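# Drape a patch cord across both cable-manager fingers

## Task

Lay the patch cord over both fingers of the cable manager so it sits behind their tips, with no part of the cord hanging more than a little lower than its plugs. The cord must stay there unaided once the grippers release it, and it must be fully at rest when the result is checked. At no point may the cord be pressed into the solid body of a manager finger, a plug boot or the switch face. Finish by opening the grippers and moving the arms away.

## Robot and tools

Robot: two six-joint arms with parallel grippers, named left_arm and right_arm. The names are labels only, not sides of any image. In the shared scene frame the origin sits on the table surface midway between the arms, +x points out across the table, +z points up, and left_arm is on the +y side. Base of left_arm: (-0.022, +0.267, 0) m, quat_wxyz (+1.000, 0, 0, +0.012). Base of right_arm: (-0.007, -0.306, 0) m, quat_wxyz (+0.996, 0, 0, +0.086).

Tool execute_actions. Argument actions is a list holding zero or one item. An empty list does nothing and simply returns the current state. A move item is {"rows": [...], "steps": n}. It takes 1 to 15 rows and n from 1 to 15 (15 if omitted). Each control step lasts 1/30 s and uses one row; when the rows run out, the last one is repeated. A wait item is {"steps": n} with no rows, n up to 300. It counts steps since the previous result, and your own writing time uses up part of them. The optional pictures flag (true/false) controls whether camera images come back.

Each row is one flat list of 14 numbers covering both arms, even if only one moves. The first 7 are for left_arm and the next 7 for right_arm. Each group holds waist, shoulder, elbow, wrist pitch, wrist yaw and wrist roll, then the gripper opening. The six joint values are absolute target angles in radians, in the same form as the Joint positions line, not offsets. Stated ranges: waist -2.880..2.880, shoulder 0.000..3.142, elbow 0.000..3.019, wrist pitch -1.693..1.571, wrist yaw -1.571..1.571, wrist roll -2.094..2.094. True ends may differ by up to 0.019 rad either way. A call is rejected, and nothing is sent, if any target exceeds an end by more than 0.019 rad and also lies further out than that joint's last reported angle. Targets beyond the real end are clipped to it, and a "joint sent to its limit" line may follow, possibly about an earlier move. If no such line appears, that does not prove more travel is available. Opening is a scale value from -1 (closed) to +1 (fully open, 0.094 m between pads).

Motion: each joint's commanded target is kept within a fixed lead of its measured angle. The leads in radians are waist 0.264, shoulder 0.32, elbow 0.276, wrist pitch 0.33, wrist yaw 0.186 and wrist roll 0.522. If an arm's targets would put its gripper more than 70 mm from where it now is, all of that arm's targets are pulled back proportionally. Large moves therefore take several calls. Between calls, the arms keep heading for the last row sent. They stop doing so once everything has nearly stopped, or when a HELD step occurs. After that, only a new action moves them again, although fingers already opening or closing carry on.

Gripper: the fingers point along the gripper's +z axis and close along its y axis. The reported end-effector point lies between the pads, about 1 cm short of the fingertips. grip_measured shows the actual finger opening on the command scale, with a fixed error of up to about 1 mm per gripper. To keep hold of something, command roughly 0.03 below grip_measured, or less for a softer hold. Pads push with about 50 to 62 N, less on very thin parts, and can spike on first contact.

Result lines. The state line reads `left_arm: …` | `right_arm: …`. It gives each gripper's position in metres and its quat_wxyz in the scene frame, and it is less accurate at long reach. Joint positions and Joint velocities list each arm's joints (rad, rad/s) plus the pad gap (m, m/s). Joint torques give each drive's total output in the same order without the gripper. These carry offsets and noise and are nonzero even in free air. HELD marks steps on which your row, or part of it, was not applied. "joint command not followed" means a clearance check changed or blocked some joint targets; the rest of the row still ran. MOTOR HOT appears at 85 °C. At 100 °C there is an OVER-TEMPERATURE FAULT: that arm loses power and drops until it cools. Holding loads for long heats the motors, even while you are thinking.

Cameras: cam_head_left, cam_head_right, cam_high and cam_low are 672x504. cam_left_wrist and cam_right_wrist are 504x504 fisheye. Wrist cameras face along +z, with +x to the right and +y down in the image. The supplied calibrations are approximate.

Tool zoom_image: camera (one of the names above) and region [x0, y0, x1, y1] in pixels of that camera's latest image. The origin is top-left and the region can be at most 504x504. It moves nothing.

Tool read_manual: optional section, "licences" by default. It returns licence text only.

Tool finished_scene: scene = the number of the current scene. It ends that scene for good and reports whether the goal was met. Replying without any tool call also ends the run.

The simulation keeps running while you think. Occasionally something nudges a loose object. Avoid collisions or hard pressing between the arms. Do not knock anything off the table, drop or slam things, or push hard. Never drive the cord into a finger, plug boot or switch face. Before finishing, release the cord, let it come to rest and back the arms away.

Each tool is called after "Emit:" as name(argument=value, ...), one argument or row to a line, values as JSON.

## Session

Emit:
execute_actions(
  actions=[],
)

Scene clock: 0.00 s of 5233.50 s.
left_arm: end_effector_position=(+0.2360, +0.4590, +0.1611) grip_measured=+1.000 end_effector_quat_wxyz=(-0.144, +0.799, -0.408, +0.418) | right_arm: end_effector_position=(+0.3582, +0.0587, +0.2211) grip_measured=+1.000 end_effector_quat_wxyz=(+0.109, +0.351, +0.751, +0.549)
Joint positions: left_arm=[ 1.021  0.956  0.562 -0.722  0.826 -1.354  0.094] | right_arm=[ 0.547  1.242  0.699  0.152 -0.203  1.729  0.094]
Joint velocities: left_arm=[ 0.005  0.005 -0.002 -0.007 -0.022  0.022  0.   ] | right_arm=[-0.015 -0.015 -0.002 -0.007 -0.037 -0.007  0.   ]
Joint torques (N m, as the arm reports them, + toward a larger angle): no reading

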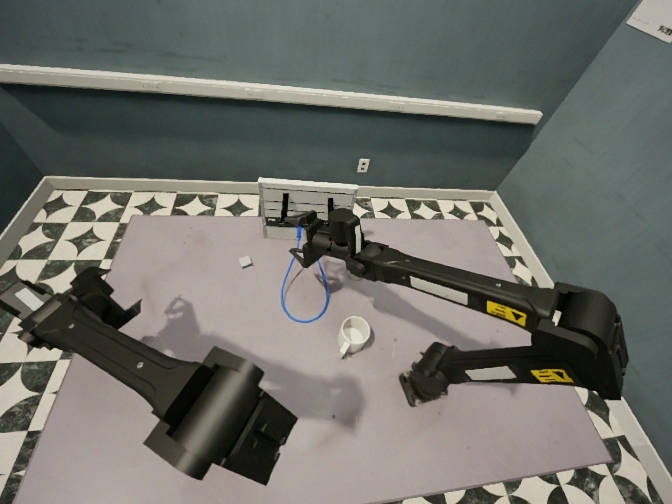

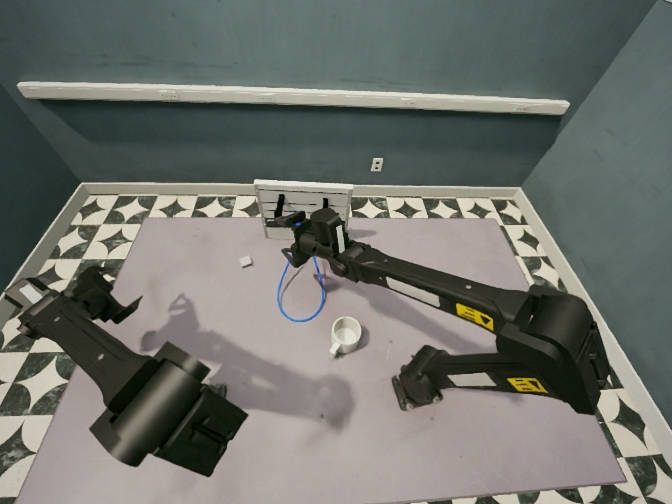

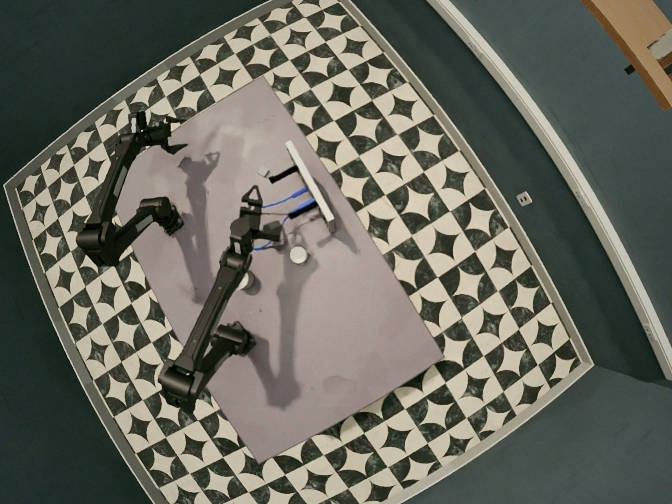

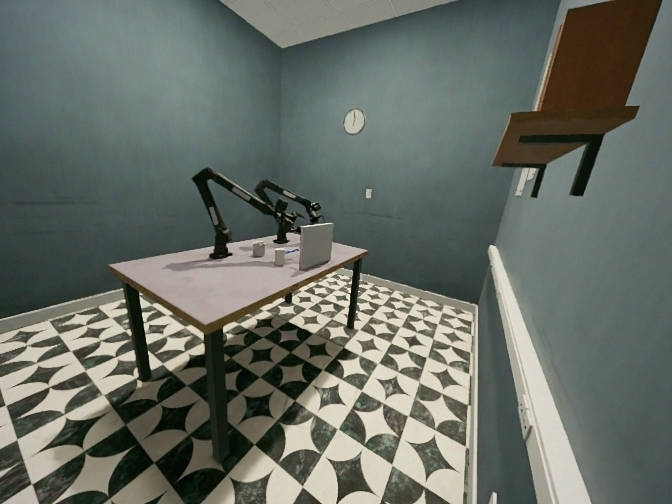

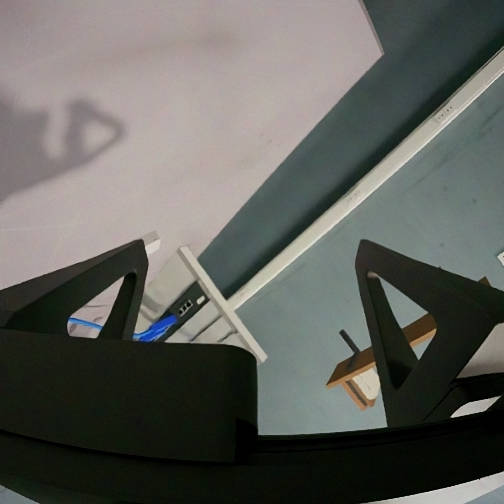

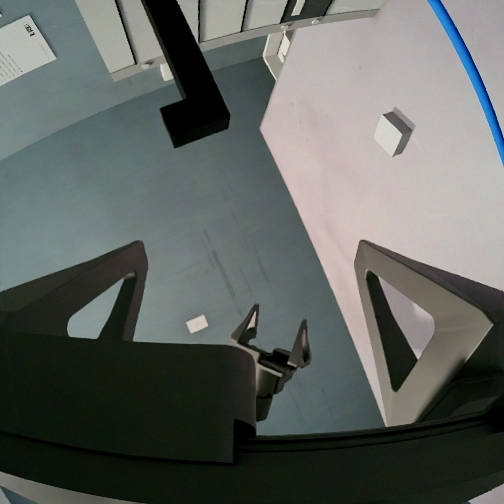

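Emit:
execute_actions(
  actions=[
    {"rows":[[1.021,0.956,0.562,-0.722,0.826,-1.354,1,-0.3,1.0,0.7,-0.6,0,0,1]],"steps":15},
  ],
  pictures=false,
)

Emit:
execute_actions(
  actions=[
    {"steps":60},
  ],
)

Emit:
zoom_image(
  camera="cam_head_left",
  region=[230, 160, 410, 340],
)

Emit:
zoom_image(
  camera="cam_head_right",
  region=[230, 160, 410, 340],
)

Emit:
zoom_image(
  camera="cam_high",
  region=[220, 130, 360, 270],
)

Scene clock: 32.13 s of 5233.50 s.
left_arm: end_effector_position=(+0.2360, +0.4590, +0.1611) grip_measured=+1.000 end_effector_quat_wxyz=(-0.144, +0.799, -0.408, +0.418) | right_arm: end_effector_position=(+0.3923, -0.3406, +0.1829) grip_measured=+1.000 end_effector_quat_wxyz=(+0.326, +0.388, +0.854, +0.115)
Joint positions: left_arm=[ 1.021  0.956  0.562 -0.722  0.826 -1.354  0.094] | right_arm=[-0.256  1.01   0.697 -0.552  0.002  0.767  0.094]
Joint velocities: left_arm=[ 0.005 -0.005  0.012  0.017  0.022  0.007  0.   ] | right_arm=[-1.744 -0.005 -0.007 -0.501  0.125 -2.718  0.   ]
Joint torques (N m, as the arm reports them, + toward a larger angle): left_arm=[-0.45 -4.09  9.11  1.01  0.3   0.07] | right_arm=[ 5.1  -6.7  11.05  1.43 -0.27 -0.06]
Steps of this call (steps 1 to 90: nothing new was sent; then 28.63 s passed at rest; steps 91 to 105: all 15 steps of this action). Readings (joint positions):
91: left_arm=[1.021 0.956 0.562 -0.722 0.826 -1.354] | right_arm=[0.539 1.235 0.699 0.121 -0.165 1.689]
92: left_arm=[1.021 0.956 0.562 -0.722 0.826 -1.354] | right_arm=[0.518 1.217 0.699 0.071 -0.123 1.641]
94: left_arm=[1.021 0.956 0.562 -0.722 0.826 -1.354] | right_arm=[0.441 1.171 0.697 -0.039 -0.065 1.540]
98: left_arm=[1.021 0.956 0.562 -0.722 0.826 -1.354] | right_arm=[0.220 1.066 0.697 -0.278 -0.016 1.307]
105: the state above

Scene clock: 34.13 s of 5233.50 s.
left_arm: end_effector_position=(+0.2360, +0.4590, +0.1611) grip_measured=+1.000 end_effector_quat_wxyz=(-0.144, +0.799, -0.408, +0.418) | right_arm: end_effector_position=(+0.3846, -0.3575, +0.1780) grip_measured=+1.000 end_effector_quat_wxyz=(+0.331, +0.066, +0.941, -0.020)
Joint positions: left_arm=[ 1.021  0.956  0.562 -0.722  0.826 -1.354  0.094] | right_arm=[-0.301  1.01   0.697 -0.582  0.001  0.01   0.094]
Joint velocities: left_arm=[-0.015 -0.015 -0.012  0.007 -0.007 -0.051  0.   ] | right_arm=[ 0.015 -0.005  0.007  0.007 -0.022 -0.095  0.   ]
Joint torques (N m, as the arm reports them, + toward a larger angle): left_arm=[-0.47 -4.21  9.04  1.04  0.31  0.08] | right_arm=[ 0.78 -6.64 11.06  1.1  -0.09 -0.03]
Steps of this call (steps 1 to 45: the robot went on to your last target; steps 46 to 60: nothing new was sent). Readings (joint positions):
1: left_arm=[1.021 0.956 0.562 -0.722 0.826 -1.354] | right_arm=[-0.304 1.010 0.697 -0.566 0.005 0.669]
2: left_arm=[1.021 0.956 0.562 -0.722 0.826 -1.354] | right_arm=[-0.332 1.010 0.697 -0.574 0.007 0.570]
4: left_arm=[1.021 0.956 0.562 -0.722 0.826 -1.354] | right_arm=[-0.339 1.010 0.697 -0.580 0.006 0.381]
8: left_arm=[1.021 0.956 0.562 -0.722 0.826 -1.354] | right_arm=[-0.306 1.010 0.697 -0.582 0.001 0.161]
60: the state above
All arms were judged still, so your last target was given up. Only a new action makes them travel on or press farther. Fingers that are still opening or closing keep moving.
camera_calibration (this result's frames):
cam_right_wrist: T_world_to_cam=[[-0.132509, -0.991138, 0.0092823, -0.306445], [-0.990106, 0.131923, -0.0478097, 0.442044], [0.0461615, -0.0155257, -0.998813, 0.277917], [0, 0, 0, 1]] pos_world=[0.384235, -0.357731, 0.301565]

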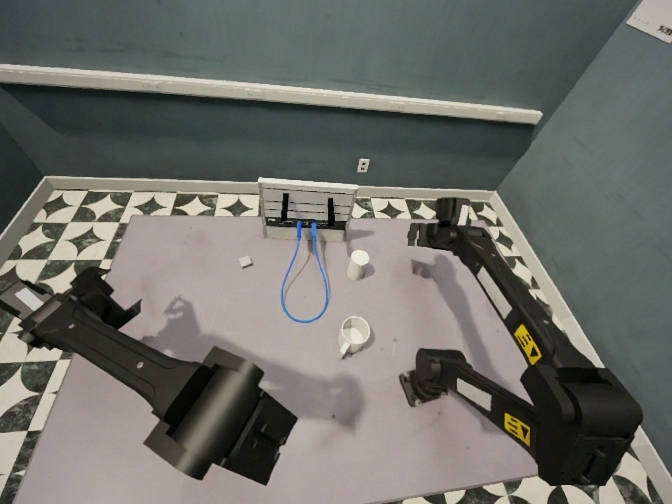

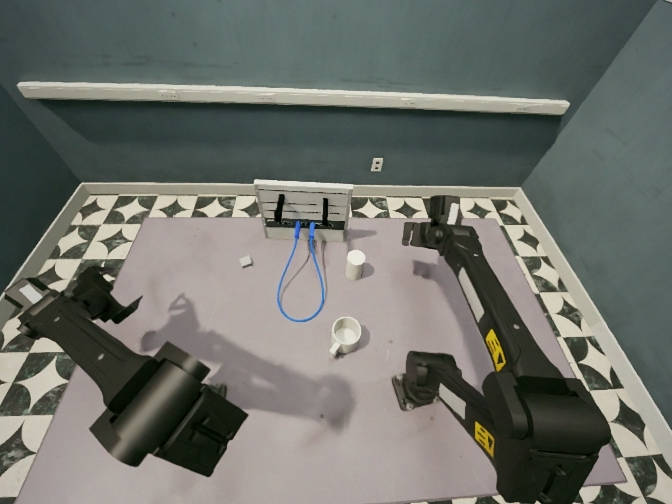

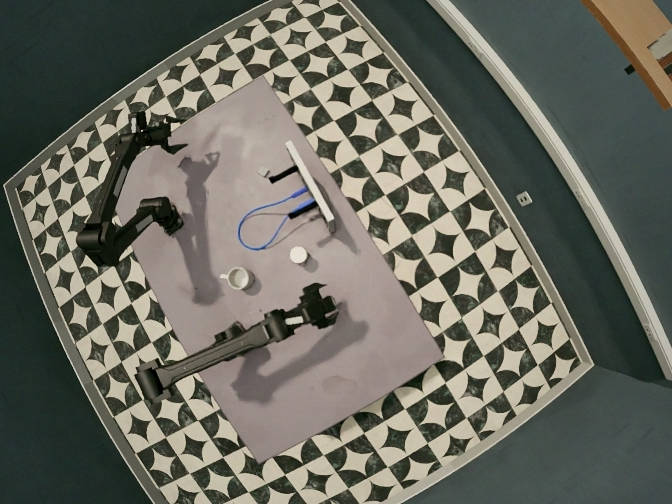

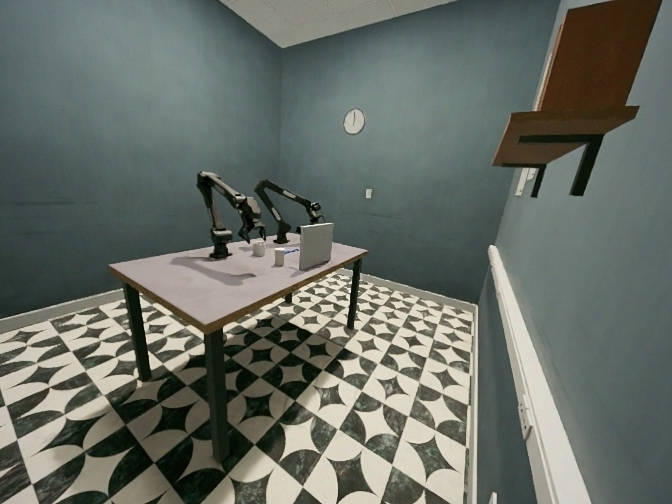

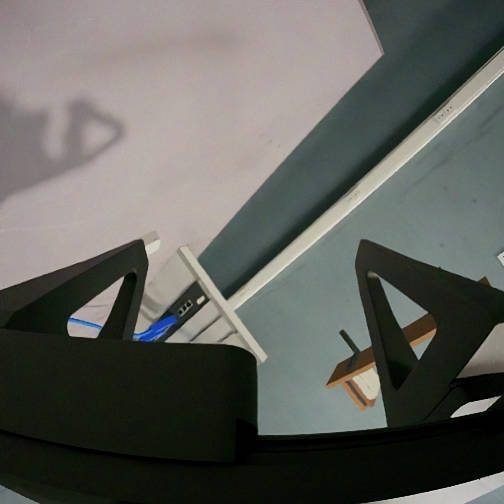

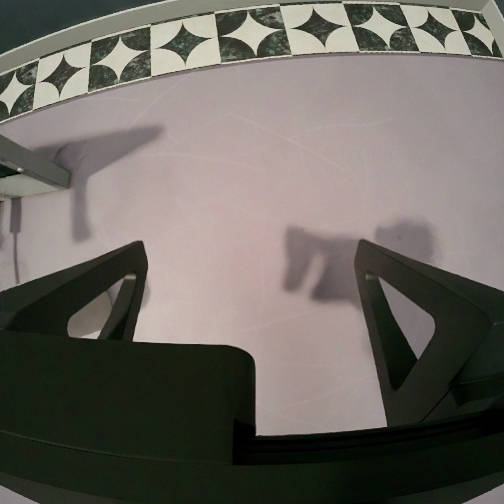

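Region (230, 160, 410, 340) of cam_head_left's 672x504 image, scaled by 2.800, with more detail than that image has.

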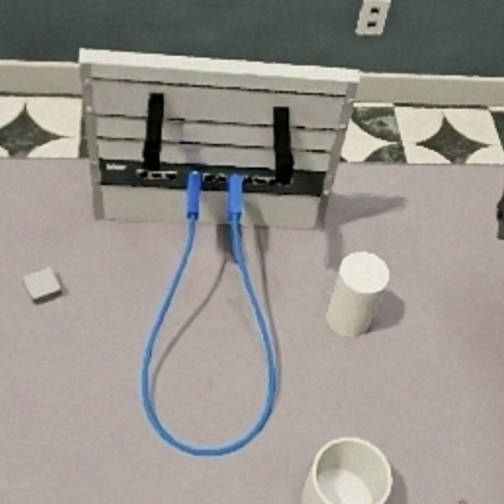

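Region (230, 160, 410, 340) of cam_head_right's 672x504 image, scaled by 2.800, with more detail than that image has.

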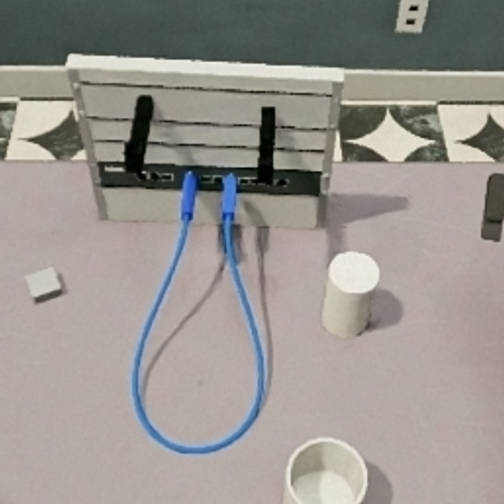

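Region (220, 130, 360, 270) of cam_high's 672x504 image, scaled by 3.600, with more detail than that image has.

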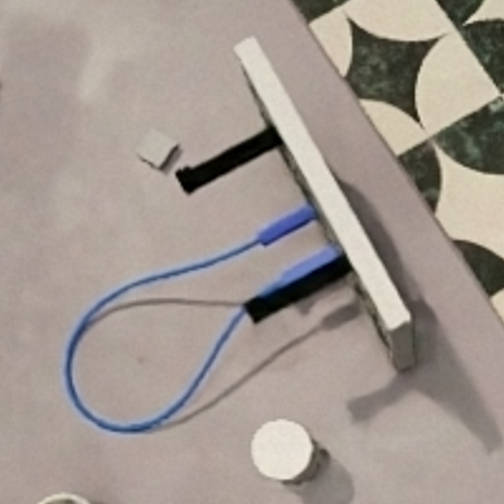

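Emit:
execute_actions(
  actions=[
    {"rows":[[-0.585,1.30,0.897,-1.10,0,-0.561,0.2,0.522,1.30,0.926,-1.10,0,0.694,0.2]],"steps":15},
  ],
  pictures=false,
)

Emit:
execute_actions(
  actions=[
    {"steps":30},
  ],
  pictures=false,
)

Emit:
execute_actions(
  actions=[
    {"rows":[[-0.585,1.416,0.897,-1.052,0,-0.561,0.2,0.522,1.444,0.926,-1.053,0,0.694,0.2]],"steps":15},
  ],
  pictures=false,
)

Emit:
execute_actions(
  actions=[
    {"steps":20},
  ],
)

Scene clock: 109.30 s of 5233.50 s.
left_arm: end_effector_position=(+0.3314, +0.2675, +0.1046) grip_measured=+0.202 end_effector_quat_wxyz=(+0.025, -0.316, +0.948, -0.011) | right_arm: end_effector_position=(+0.2501, -0.0760, +0.0977) grip_measured=+0.202 end_effector_quat_wxyz=(+0.010, -0.053, +0.998, +0.012)
Joint positions: left_arm=[-0.02   1.323  0.879 -1.071  0.005 -0.64   0.056] | right_arm=[ 0.557  1.327  0.862 -1.076 -0.005  0.622  0.056]
Joint velocities: left_arm=[-2.115 -0.083 -0.007 -0.046 -0.037  0.359 -0.001] | right_arm=[ 0.64  -0.073  0.037 -0.105  0.066  0.374  0.001]
Joint torques (N m, as the arm reports them, + toward a larger angle): left_arm=[ 1.15 -9.55  9.44 -0.32 -0.22  0.12] | right_arm=[ -6.58 -10.63  14.25   0.23   0.25   0.15]
Steps of this call (steps 1 to 90: nothing new was sent; then 71.67 s passed at rest; steps 91 to 105: all 15 steps of this action). Readings (joint positions):
91: left_arm=[0.999 0.980 0.588 -0.787 0.740 -1.283] | right_arm=[-0.285 1.023 0.711 -0.626 0.008 0.066]
92: left_arm=[0.950 1.038 0.643 -0.885 0.650 -1.202] | right_arm=[-0.249 1.054 0.740 -0.699 0.009 0.132]
94: left_arm=[0.818 1.183 0.763 -0.997 0.474 -1.038] | right_arm=[-0.139 1.145 0.805 -0.841 0.008 0.269]
98: left_arm=[0.509 1.334 0.878 -1.049 0.092 -0.782] | right_arm=[0.130 1.293 0.858 -1.004 0.004 0.461]
105: the state above

Scene clock: 110.30 s of 5233.50 s.
left_arm: end_effector_position=(+0.2727, +0.0785, +0.1100) grip_measured=+0.202 end_effector_quat_wxyz=(+0.023, -0.002, +1.000, -0.016) | right_arm: end_effector_position=(+0.2578, -0.0868, +0.1012) grip_measured=+0.202 end_effector_quat_wxyz=(+0.013, -0.004, +1.000, +0.011)
Joint positions: left_arm=[-0.592  1.306  0.879 -1.087  0.002 -0.572  0.056] | right_arm=[ 0.52   1.316  0.863 -1.084 -0.001  0.684  0.056]
Joint velocities: left_arm=[ 0.005 -0.005  0.012 -0.007  0.007 -0.007 -0.   ] | right_arm=[-0.005  0.005  0.027  0.017 -0.007  0.037 -0.   ]
Joint torques (N m, as the arm reports them, + toward a larger angle): left_arm=[ 0.27 -8.98  9.91  0.02 -0.18  0.13] | right_arm=[  0.35 -10.51  14.92   0.08   0.06   0.17]
Steps of this call (steps 1 to 30: the robot went on to your last target). Readings (joint positions):
1: left_arm=[-0.093 1.321 0.879 -1.072 0.005 -0.630] | right_arm=[0.569 1.324 0.863 -1.079 -0.006 0.633]
2: left_arm=[-0.165 1.320 0.879 -1.072 0.004 -0.622] | right_arm=[0.569 1.322 0.863 -1.081 -0.005 0.643]
4: left_arm=[-0.310 1.318 0.879 -1.073 0.003 -0.609] | right_arm=[0.551 1.318 0.863 -1.083 -0.004 0.657]
8: left_arm=[-0.575 1.317 0.879 -1.079 0.004 -0.587] | right_arm=[0.521 1.316 0.863 -1.083 -0.001 0.673]
30: the state above

Scene clock: 110.80 s of 5233.50 s.
left_arm: end_effector_position=(+0.2737, +0.0778, +0.0721) grip_measured=+0.202 end_effector_quat_wxyz=(-0.017, -0.002, +1.000, +0.009) | right_arm: end_effector_position=(+0.2578, -0.0868, +0.1012) grip_measured=+0.202 end_effector_quat_wxyz=(+0.013, -0.004, +1.000, +0.011)
Joint positions: left_arm=[-0.592  1.423  0.88  -1.066  0.002 -0.571  0.056] | right_arm=[ 0.52   1.316  0.863 -1.084 -0.001  0.684  0.056]
Joint velocities: left_arm=[-0.005  0.005  0.002 -0.007  0.007  0.037  0.001] | right_arm=[-0.015 -0.015 -0.002  0.002 -0.051  0.081 -0.001]
Joint torques (N m, as the arm reports them, + toward a larger angle): left_arm=[ 0.34 -9.48  9.21  0.81 -0.18  0.12] | right_arm=[ 0.88 -9.86  9.03  0.79  0.01  0.04]
A step of this action was HELD (marked below), so the robot has no last target. An arm can still carry out its HELD step.
Steps of this call (steps 1 to 15: all 15 steps of this action). Readings (joint positions):
1: left_arm=[-0.592 1.314 0.879 -1.085 0.002 -0.572] | right_arm=[0.520 1.316 0.863 -1.084 -0.001 0.684] HELD
2: left_arm=[-0.592 1.329 0.880 -1.078 0.002 -0.572] | right_arm=[0.520 1.316 0.863 -1.084 -0.001 0.684] HELD
3: left_arm=[-0.592 1.349 0.880 -1.072 0.002 -0.572] | right_arm=[0.520 1.316 0.863 -1.084 -0.001 0.684] HELD
4: left_arm=[-0.592 1.373 0.880 -1.069 0.002 -0.572] | right_arm=[0.520 1.316 0.863 -1.084 -0.001 0.684] HELD
5: left_arm=[-0.592 1.394 0.880 -1.068 0.002 -0.572] | right_arm=[0.520 1.316 0.863 -1.084 -0.001 0.684] HELD
6: left_arm=[-0.592 1.411 0.880 -1.067 0.002 -0.572] | right_arm=[0.520 1.316 0.863 -1.084 -0.001 0.684] HELD
7: left_arm=[-0.592 1.422 0.880 -1.067 0.002 -0.572] | right_arm=[0.520 1.316 0.863 -1.084 -0.001 0.684] HELD
8: left_arm=[-0.592 1.428 0.880 -1.067 0.002 -0.572] | right_arm=[0.520 1.316 0.863 -1.084 -0.001 0.684] HELD
9: left_arm=[-0.592 1.429 0.880 -1.067 0.002 -0.572] | right_arm=[0.520 1.316 0.863 -1.084 -0.001 0.684] HELD
10: left_arm=[-0.592 1.428 0.880 -1.067 0.002 -0.572] | right_arm=[0.520 1.316 0.863 -1.084 -0.001 0.684] HELD
11: left_arm=[-0.592 1.426 0.880 -1.066 0.002 -0.571] | right_arm=[0.520 1.316 0.863 -1.084 -0.001 0.684] HELD
12: left_arm=[-0.592 1.425 0.880 -1.066 0.002 -0.571] | right_arm=[0.520 1.316 0.863 -1.084 -0.001 0.684] HELD
13: left_arm=[-0.592 1.424 0.880 -1.066 0.002 -0.571] | right_arm=[0.520 1.316 0.863 -1.084 -0.001 0.684] HELD
14: left_arm=[-0.592 1.423 0.880 -1.066 0.002 -0.571] | right_arm=[0.520 1.316 0.863 -1.084 -0.001 0.684] HELD
15: the state above HELD
joint command not followed: on one or more control steps a check withheld the commanded joint targets of the right arm, and it was not sent them on those steps. On the call's last step the targets were still withheld.
cause: the commanded joint targets would bring a part of the robot too close to another arm (this arm's wrist (the part past joint 4) and the other arm's wrist (the part past joint 4)); next, command targets that bring no part of the robot closer to that arm.

Scene clock: 111.47 s of 5233.50 s.
left_arm: end_effector_position=(+0.2737, +0.0778, +0.0721) grip_measured=+0.202 end_effector_quat_wxyz=(-0.017, -0.002, +1.000, +0.009) | right_arm: end_effector_position=(+0.2578, -0.0868, +0.1012) grip_measured=+0.202 end_effector_quat_wxyz=(+0.013, -0.004, +1.000, +0.011)
Joint positions: left_arm=[-0.592  1.423  0.88  -1.066  0.002 -0.571  0.056] | right_arm=[ 0.52   1.316  0.863 -1.084 -0.001  0.684  0.056]
Joint velocities: left_arm=[-0.005 -0.005 -0.007  0.012 -0.037 -0.022  0.   ] | right_arm=[-0.015  0.005  0.022 -0.007 -0.037 -0.022 -0.   ]
Joint torques (N m, as the arm reports them, + toward a larger angle): left_arm=[  0.26 -10.12   9.1    0.81  -0.19   0.12] | right_arm=[ 0.62 -8.8   9.1   0.7   0.02  0.03]
Steps of this call (steps 1 to 20: nothing new was sent). Readings (joint positions):
1: left_arm=[-0.592 1.423 0.880 -1.066 0.002 -0.571] | right_arm=[0.520 1.316 0.863 -1.084 -0.001 0.684]
2: left_arm=[-0.592 1.423 0.880 -1.066 0.002 -0.571] | right_arm=[0.520 1.316 0.863 -1.084 -0.001 0.684]
4: left_arm=[-0.592 1.423 0.880 -1.066 0.002 -0.571] | right_arm=[0.520 1.316 0.863 -1.084 -0.001 0.684]
8: left_arm=[-0.592 1.423 0.880 -1.066 0.002 -0.571] | right_arm=[0.520 1.316 0.863 -1.084 -0.001 0.684]
20: the state above
camera_calibration (this result's frames):
cam_left_wrist: T_world_to_cam=[[0.00243257, -0.999774, -0.0210978, 0.0789354], [-0.788273, -0.0148991, 0.615145, 0.179063], [-0.615321, 0.0151345, -0.788131, 0.347318], [0, 0, 0, 1]] pos_world=[0.354671, 0.076329, 0.165247]
cam_right_wrist: T_world_to_cam=[[0.0215238, -0.999675, -0.0136851, -0.0922956], [-0.823634, -0.0254893, 0.566548, 0.158365], [-0.566713, -0.000922764, -0.823915, 0.35281], [0, 0, 0, 1]] pos_world=[0.332363, -0.0879034, 0.199701]

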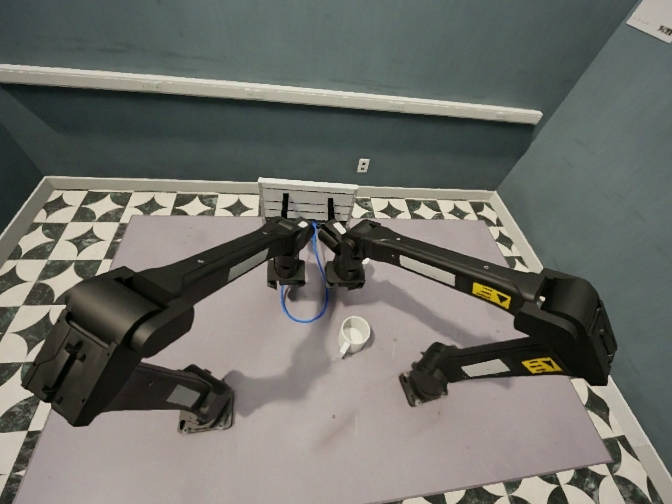

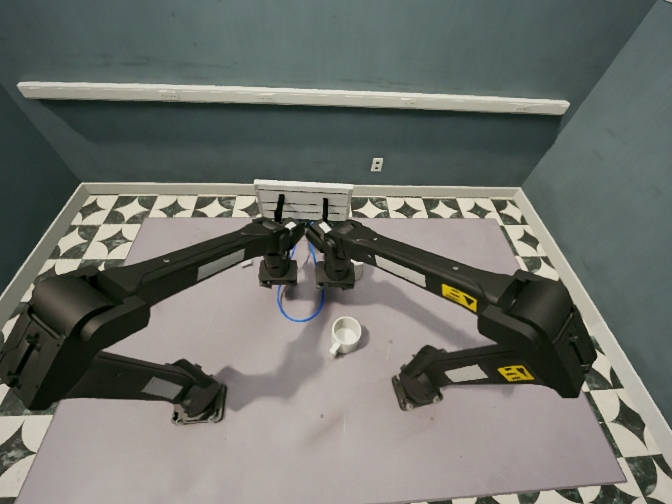

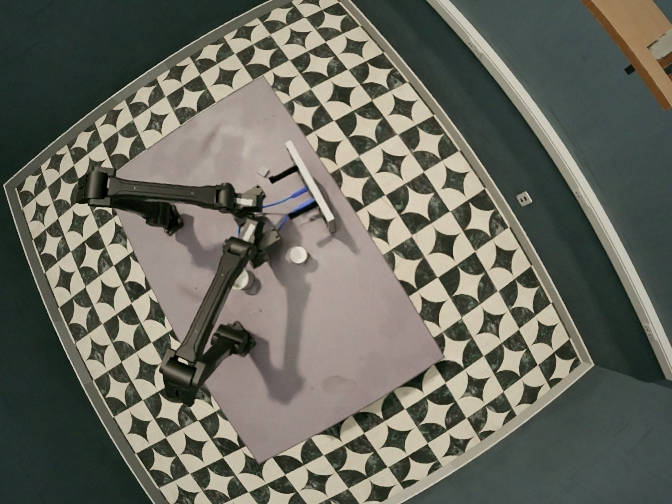

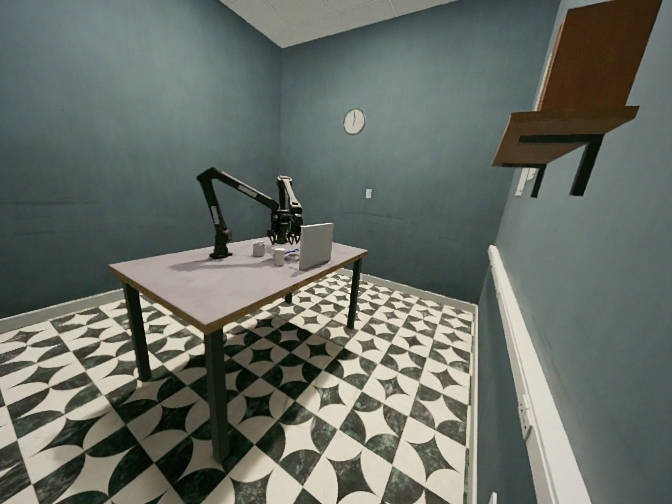

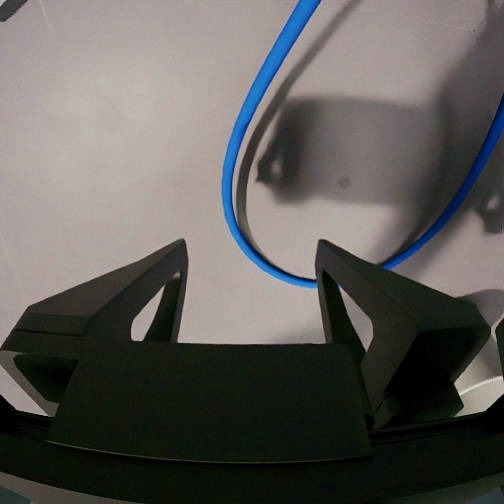

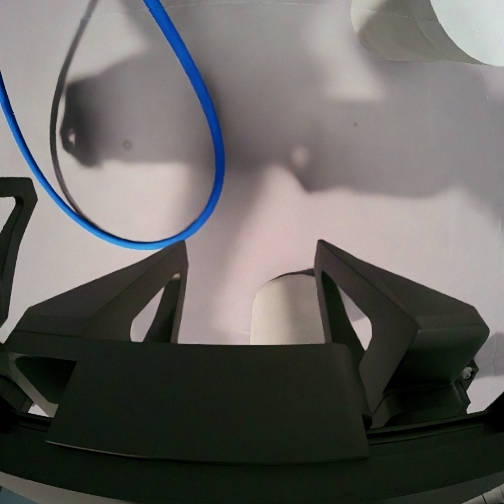

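Emit:
execute_actions(
  actions=[
    {"rows":[[-0.555,1.20,0.58,-0.565,0,-0.58,0.0,0.559,1.245,0.62,-0.555,0,0.775,0.0]],"steps":15},
  ],
  pictures=false,
)

Emit:
execute_actions(
  actions=[
    {"steps":25},
  ],
)

Scene clock: 142.40 s of 5233.50 s.
left_arm: end_effector_position=(+0.2691, +0.0917, +0.0527) grip_measured=+0.002 end_effector_quat_wxyz=(+0.151, -0.015, +0.984, -0.095) | right_arm: end_effector_position=(+0.2576, -0.0755, +0.0549) grip_measured=+0.002 end_effector_quat_wxyz=(+0.091, +0.010, +0.992, +0.082)
Joint positions: left_arm=[-0.565  1.191  0.563 -0.584  0.002 -0.572  0.047] | right_arm=[ 0.545  1.281  0.669 -0.713 -0.001  0.739  0.047]
Joint velocities: left_arm=[-0.005  0.005  0.007  0.002  0.037  0.037  0.001] | right_arm=[ 0.034 -0.132 -0.208  0.872 -0.007  0.066 -0.   ]
Joint torques (N m, as the arm reports them, + toward a larger angle): left_arm=[ 0.5  -5.11  9.5   1.69 -0.18 -0.03] | right_arm=[ 1.09 -9.66  8.09  1.64  0.1   0.08]
Steps of this call (steps 1 to 90: nothing new was sent; then 27.43 s passed at rest; steps 91 to 105: all 15 steps of this action). Readings (joint positions):
91: left_arm=[-0.590 1.400 0.841 -0.987 0.002 -0.572] | right_arm=[0.520 1.316 0.862 -1.081 -0.001 0.684]
92: left_arm=[-0.587 1.350 0.764 -0.864 0.002 -0.572] | right_arm=[0.520 1.316 0.856 -1.070 -0.001 0.685]
94: left_arm=[-0.575 1.239 0.621 -0.696 0.002 -0.572] | right_arm=[0.521 1.312 0.830 -1.025 -0.001 0.690]
98: left_arm=[-0.565 1.176 0.563 -0.609 0.002 -0.572] | right_arm=[0.531 1.300 0.749 -0.919 -0.001 0.708]
105: the state above

Scene clock: 143.23 s of 5233.50 s.
left_arm: end_effector_position=(+0.2691, +0.0917, +0.0526) grip_measured=+0.002 end_effector_quat_wxyz=(+0.151, -0.015, +0.984, -0.095) | right_arm: end_effector_position=(+0.2677, -0.0633, +0.0569) grip_measured=+0.002 end_effector_quat_wxyz=(+0.132, +0.020, +0.983, +0.123)
Joint positions: left_arm=[-0.565  1.191  0.563 -0.584  0.002 -0.572  0.047] | right_arm=[ 0.552  1.261  0.63  -0.578 -0.001  0.764  0.047]
Joint velocities: left_arm=[ 0.005 -0.005 -0.007 -0.002  0.037  0.007  0.   ] | right_arm=[-0.005 -0.005  0.002 -0.017 -0.007  0.007  0.   ]
Joint torques (N m, as the arm reports them, + toward a larger angle): left_arm=[ 0.54 -5.73  9.6   1.69 -0.18 -0.02] | right_arm=[ 0.72 -8.87  8.08  2.42  0.04  0.15]
Steps of this call (steps 1 to 25: the robot went on to your last target). Readings (joint positions):
1: left_arm=[-0.565 1.191 0.563 -0.584 0.002 -0.572] | right_arm=[0.547 1.277 0.661 -0.683 -0.001 0.742]
2: left_arm=[-0.565 1.191 0.563 -0.584 0.002 -0.572] | right_arm=[0.548 1.272 0.652 -0.652 -0.001 0.746]
4: left_arm=[-0.565 1.191 0.563 -0.584 0.002 -0.572] | right_arm=[0.551 1.265 0.637 -0.605 -0.001 0.753]
8: left_arm=[-0.565 1.191 0.563 -0.584 0.002 -0.572] | right_arm=[0.552 1.261 0.630 -0.582 -0.001 0.760]
25: the state above
camera_calibration (this result's frames):
cam_left_wrist: T_world_to_cam=[[0.0013529, -0.981964, 0.189062, 0.0799971], [-0.947554, 0.0591642, 0.314071, 0.23957], [-0.319592, -0.179572, -0.930384, 0.274595], [0, 0, 0, 1]] pos_world=[0.314655, 0.11369, 0.165113]
cam_right_wrist: T_world_to_cam=[[0.00385055, -0.971974, -0.235058, -0.0506236], [-0.935806, -0.0863605, 0.341774, 0.231142], [-0.352495, 0.218653, -0.909911, 0.283347], [0, 0, 0, 1]] pos_world=[0.316378, -0.091198, 0.166923]

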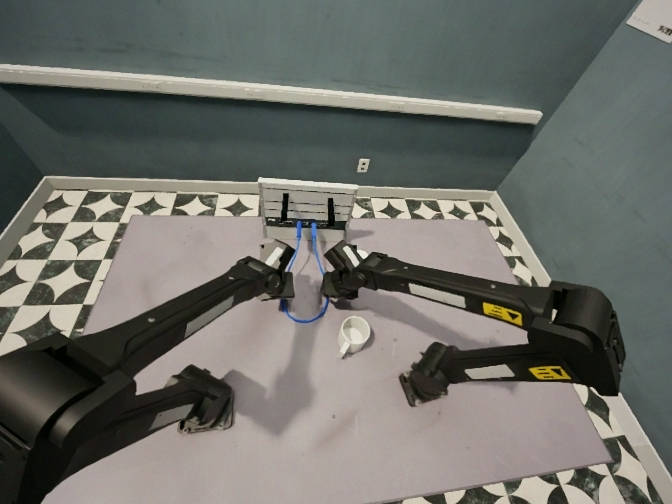

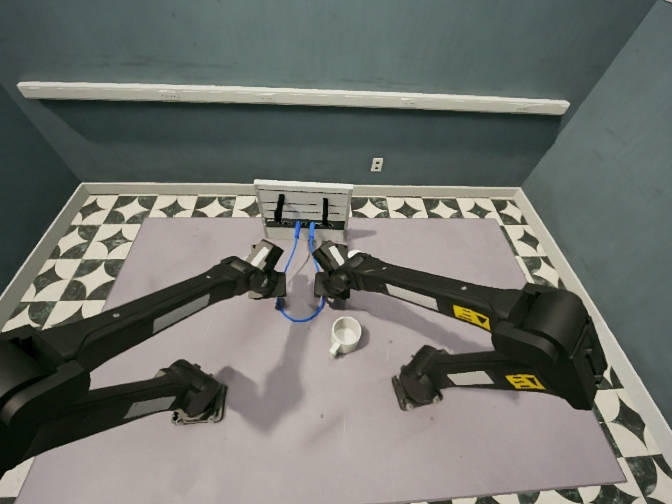

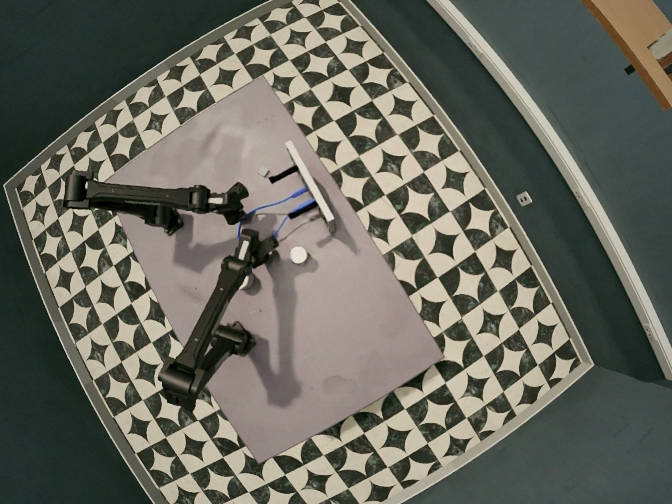

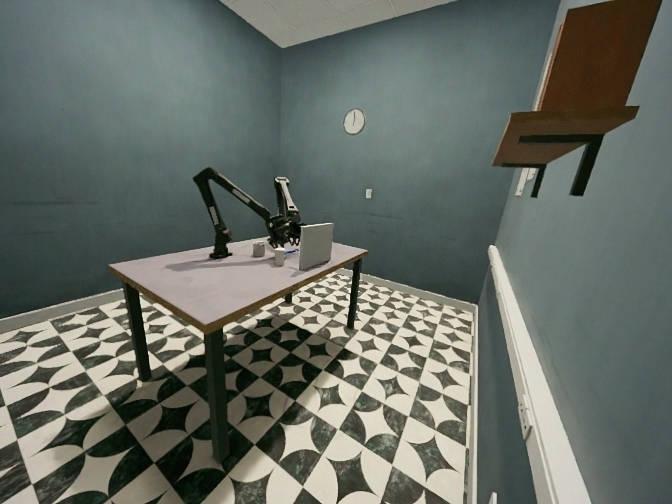

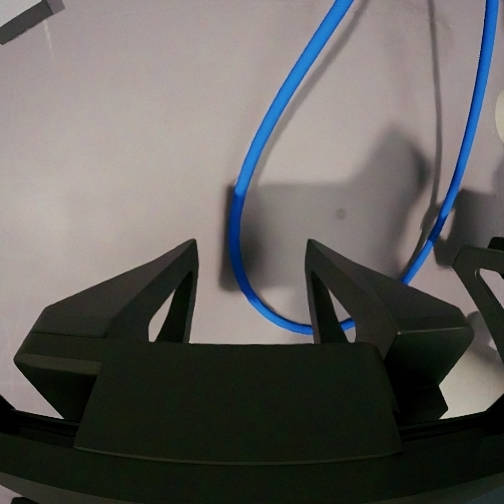

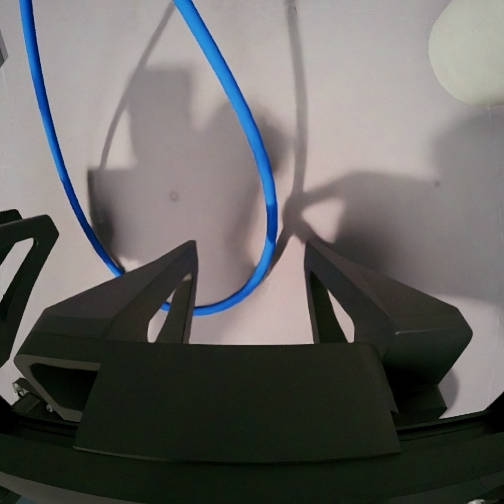

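Emit:
execute_actions(
  actions=[
    {"rows":[[-0.567,1.287,0.52,-0.395,0,-0.575,0.0,0.553,1.35,0.567,-0.385,0,0.765,0.0]],"steps":15},
  ],
  pictures=false,
)

Emit:
execute_actions(
  actions=[
    {"steps":15},
  ],
)

Scene clock: 160.27 s of 5233.50 s.
left_arm: end_effector_position=(+0.2780, +0.0864, +0.0197) grip_measured=+0.002 end_effector_quat_wxyz=(+0.163, -0.015, +0.981, -0.103) | right_arm: end_effector_position=(+0.2678, -0.0632, +0.0153) grip_measured=+0.002 end_effector_quat_wxyz=(+0.136, +0.020, +0.982, +0.126)
Joint positions: left_arm=[-0.565  1.293  0.522 -0.414  0.002 -0.572  0.047] | right_arm=[ 0.552  1.356  0.569 -0.409 -0.001  0.764  0.047]
Joint velocities: left_arm=[-0.005 -0.005  0.007  0.022  0.051 -0.007  0.001] | right_arm=[-0.005  0.005 -0.012 -0.007 -0.022 -0.022 -0.   ]
Joint torques (N m, as the arm reports them, + toward a larger angle): left_arm=[-0.47 -7.38  7.26  1.5  -0.17  0.02] | right_arm=[ 0.56 -8.09  7.6   2.25  0.09  0.02]
Steps of this call (steps 1 to 15: the robot went on to your last target; steps 16 to 90: nothing new was sent; then 13.53 s passed at rest; steps 91 to 105: all 15 steps of this action). Readings (joint positions):
91: left_arm=[-0.565 1.198 0.555 -0.547 0.002 -0.572] | right_arm=[0.552 1.266 0.621 -0.541 -0.001 0.764]
92: left_arm=[-0.565 1.214 0.547 -0.492 0.002 -0.572] | right_arm=[0.552 1.276 0.609 -0.485 -0.001 0.764]
94: left_arm=[-0.565 1.256 0.539 -0.436 0.002 -0.572] | right_arm=[0.552 1.311 0.592 -0.430 -0.001 0.764]
98: left_arm=[-0.565 1.293 0.524 -0.418 0.002 -0.572] | right_arm=[0.552 1.355 0.572 -0.415 -0.001 0.764]
105: the state above

Scene clock: 160.77 s of 5233.50 s.
left_arm: end_effector_position=(+0.2780, +0.0864, +0.0197) grip_measured=+0.002 end_effector_quat_wxyz=(+0.163, -0.015, +0.981, -0.103) | right_arm: end_effector_position=(+0.2679, -0.0632, +0.0154) grip_measured=+0.002 end_effector_quat_wxyz=(+0.136, +0.020, +0.982, +0.126)
Joint positions: left_arm=[-0.565  1.293  0.522 -0.414  0.002 -0.572  0.047] | right_arm=[ 0.552  1.356  0.569 -0.409 -0.001  0.764  0.047]
Joint velocities: left_arm=[ 0.005 -0.015 -0.012  0.012  0.051  0.022  0.   ] | right_arm=[-0.005  0.005 -0.012 -0.007  0.007  0.022  0.   ]
Joint torques (N m, as the arm reports them, + toward a larger angle): left_arm=[-0.51 -7.43  7.31  1.74 -0.18  0.01] | right_arm=[ 0.66 -9.64  7.68  2.55  0.07 -0.02]
Steps of this call (steps 1 to 15: the robot went on to your last target). Readings (joint positions):
1: left_arm=[-0.565 1.293 0.522 -0.414 0.002 -0.572] | right_arm=[0.552 1.356 0.569 -0.409 -0.001 0.764]
2: left_arm=[-0.565 1.293 0.522 -0.414 0.002 -0.572] | right_arm=[0.552 1.356 0.569 -0.409 -0.001 0.764]
4: left_arm=[-0.565 1.293 0.522 -0.414 0.002 -0.572] | right_arm=[0.552 1.356 0.569 -0.409 -0.001 0.764]
8: left_arm=[-0.565 1.293 0.522 -0.414 0.002 -0.572] | right_arm=[0.552 1.356 0.569 -0.409 -0.001 0.764]
15: the state above
All arms were judged still, so your last target was given up. Only a new action makes them travel on or press farther. Fingers that are still opening or closing keep moving.
camera_calibration (this result's frames):
cam_left_wrist: T_world_to_cam=[[-0.00346222, -0.979074, 0.203474, 0.0817743], [-0.954962, 0.0636101, 0.28983, 0.260788], [-0.296708, -0.193306, -0.935199, 0.240789], [0, 0, 0, 1]] pos_world=[0.320769, 0.11002, 0.132963]
cam_right_wrist: T_world_to_cam=[[0.00596621, -0.970102, -0.242623, -0.0605322], [-0.938794, -0.0890031, 0.332784, 0.246293], [-0.344429, 0.225787, -0.911257, 0.243951], [0, 0, 0, 1]] pos_world=[0.315604, -0.0918826, 0.125653]

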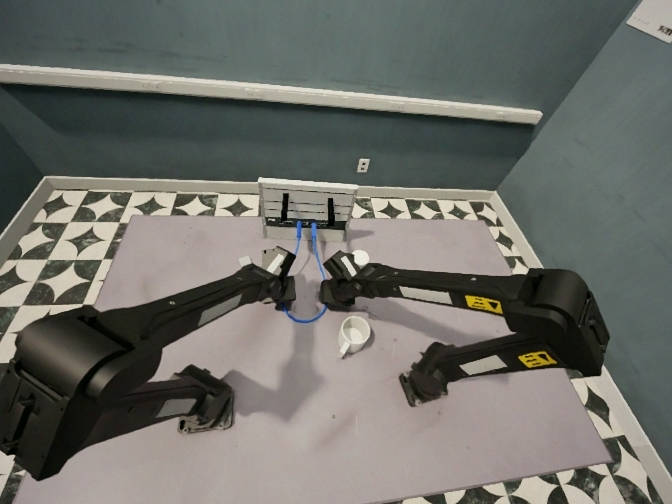

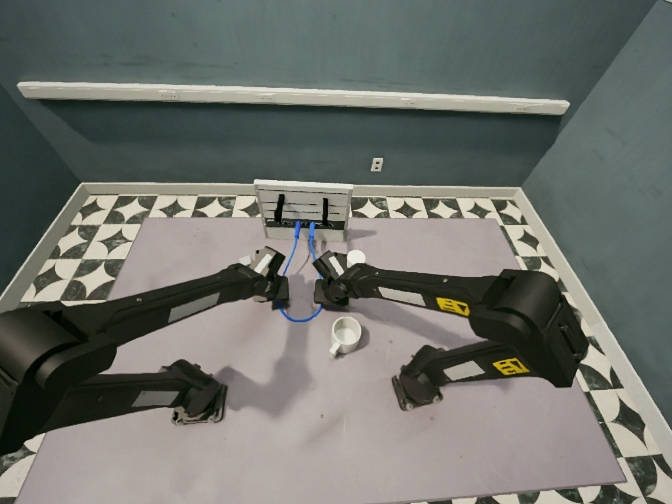

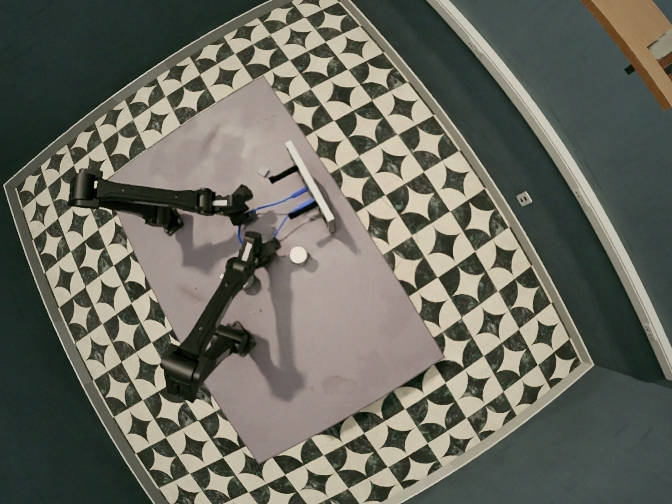

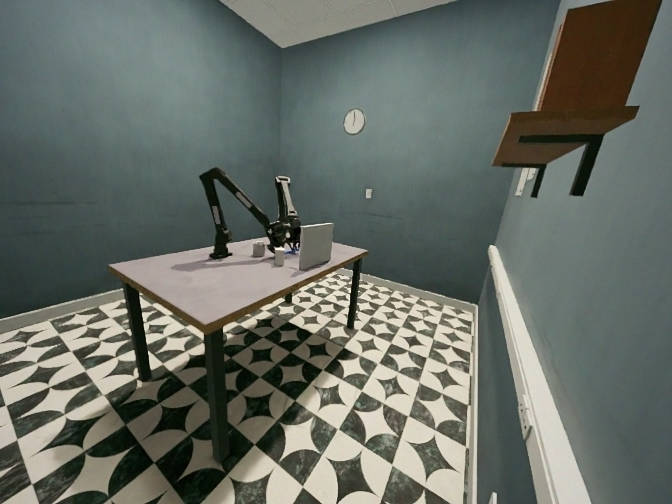

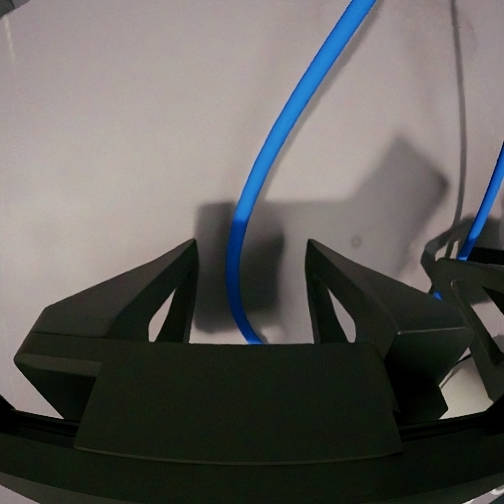

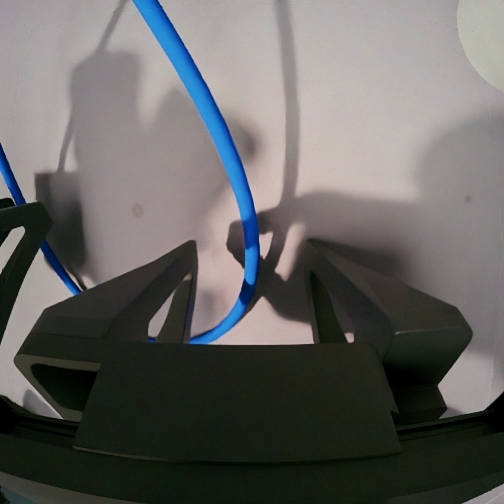

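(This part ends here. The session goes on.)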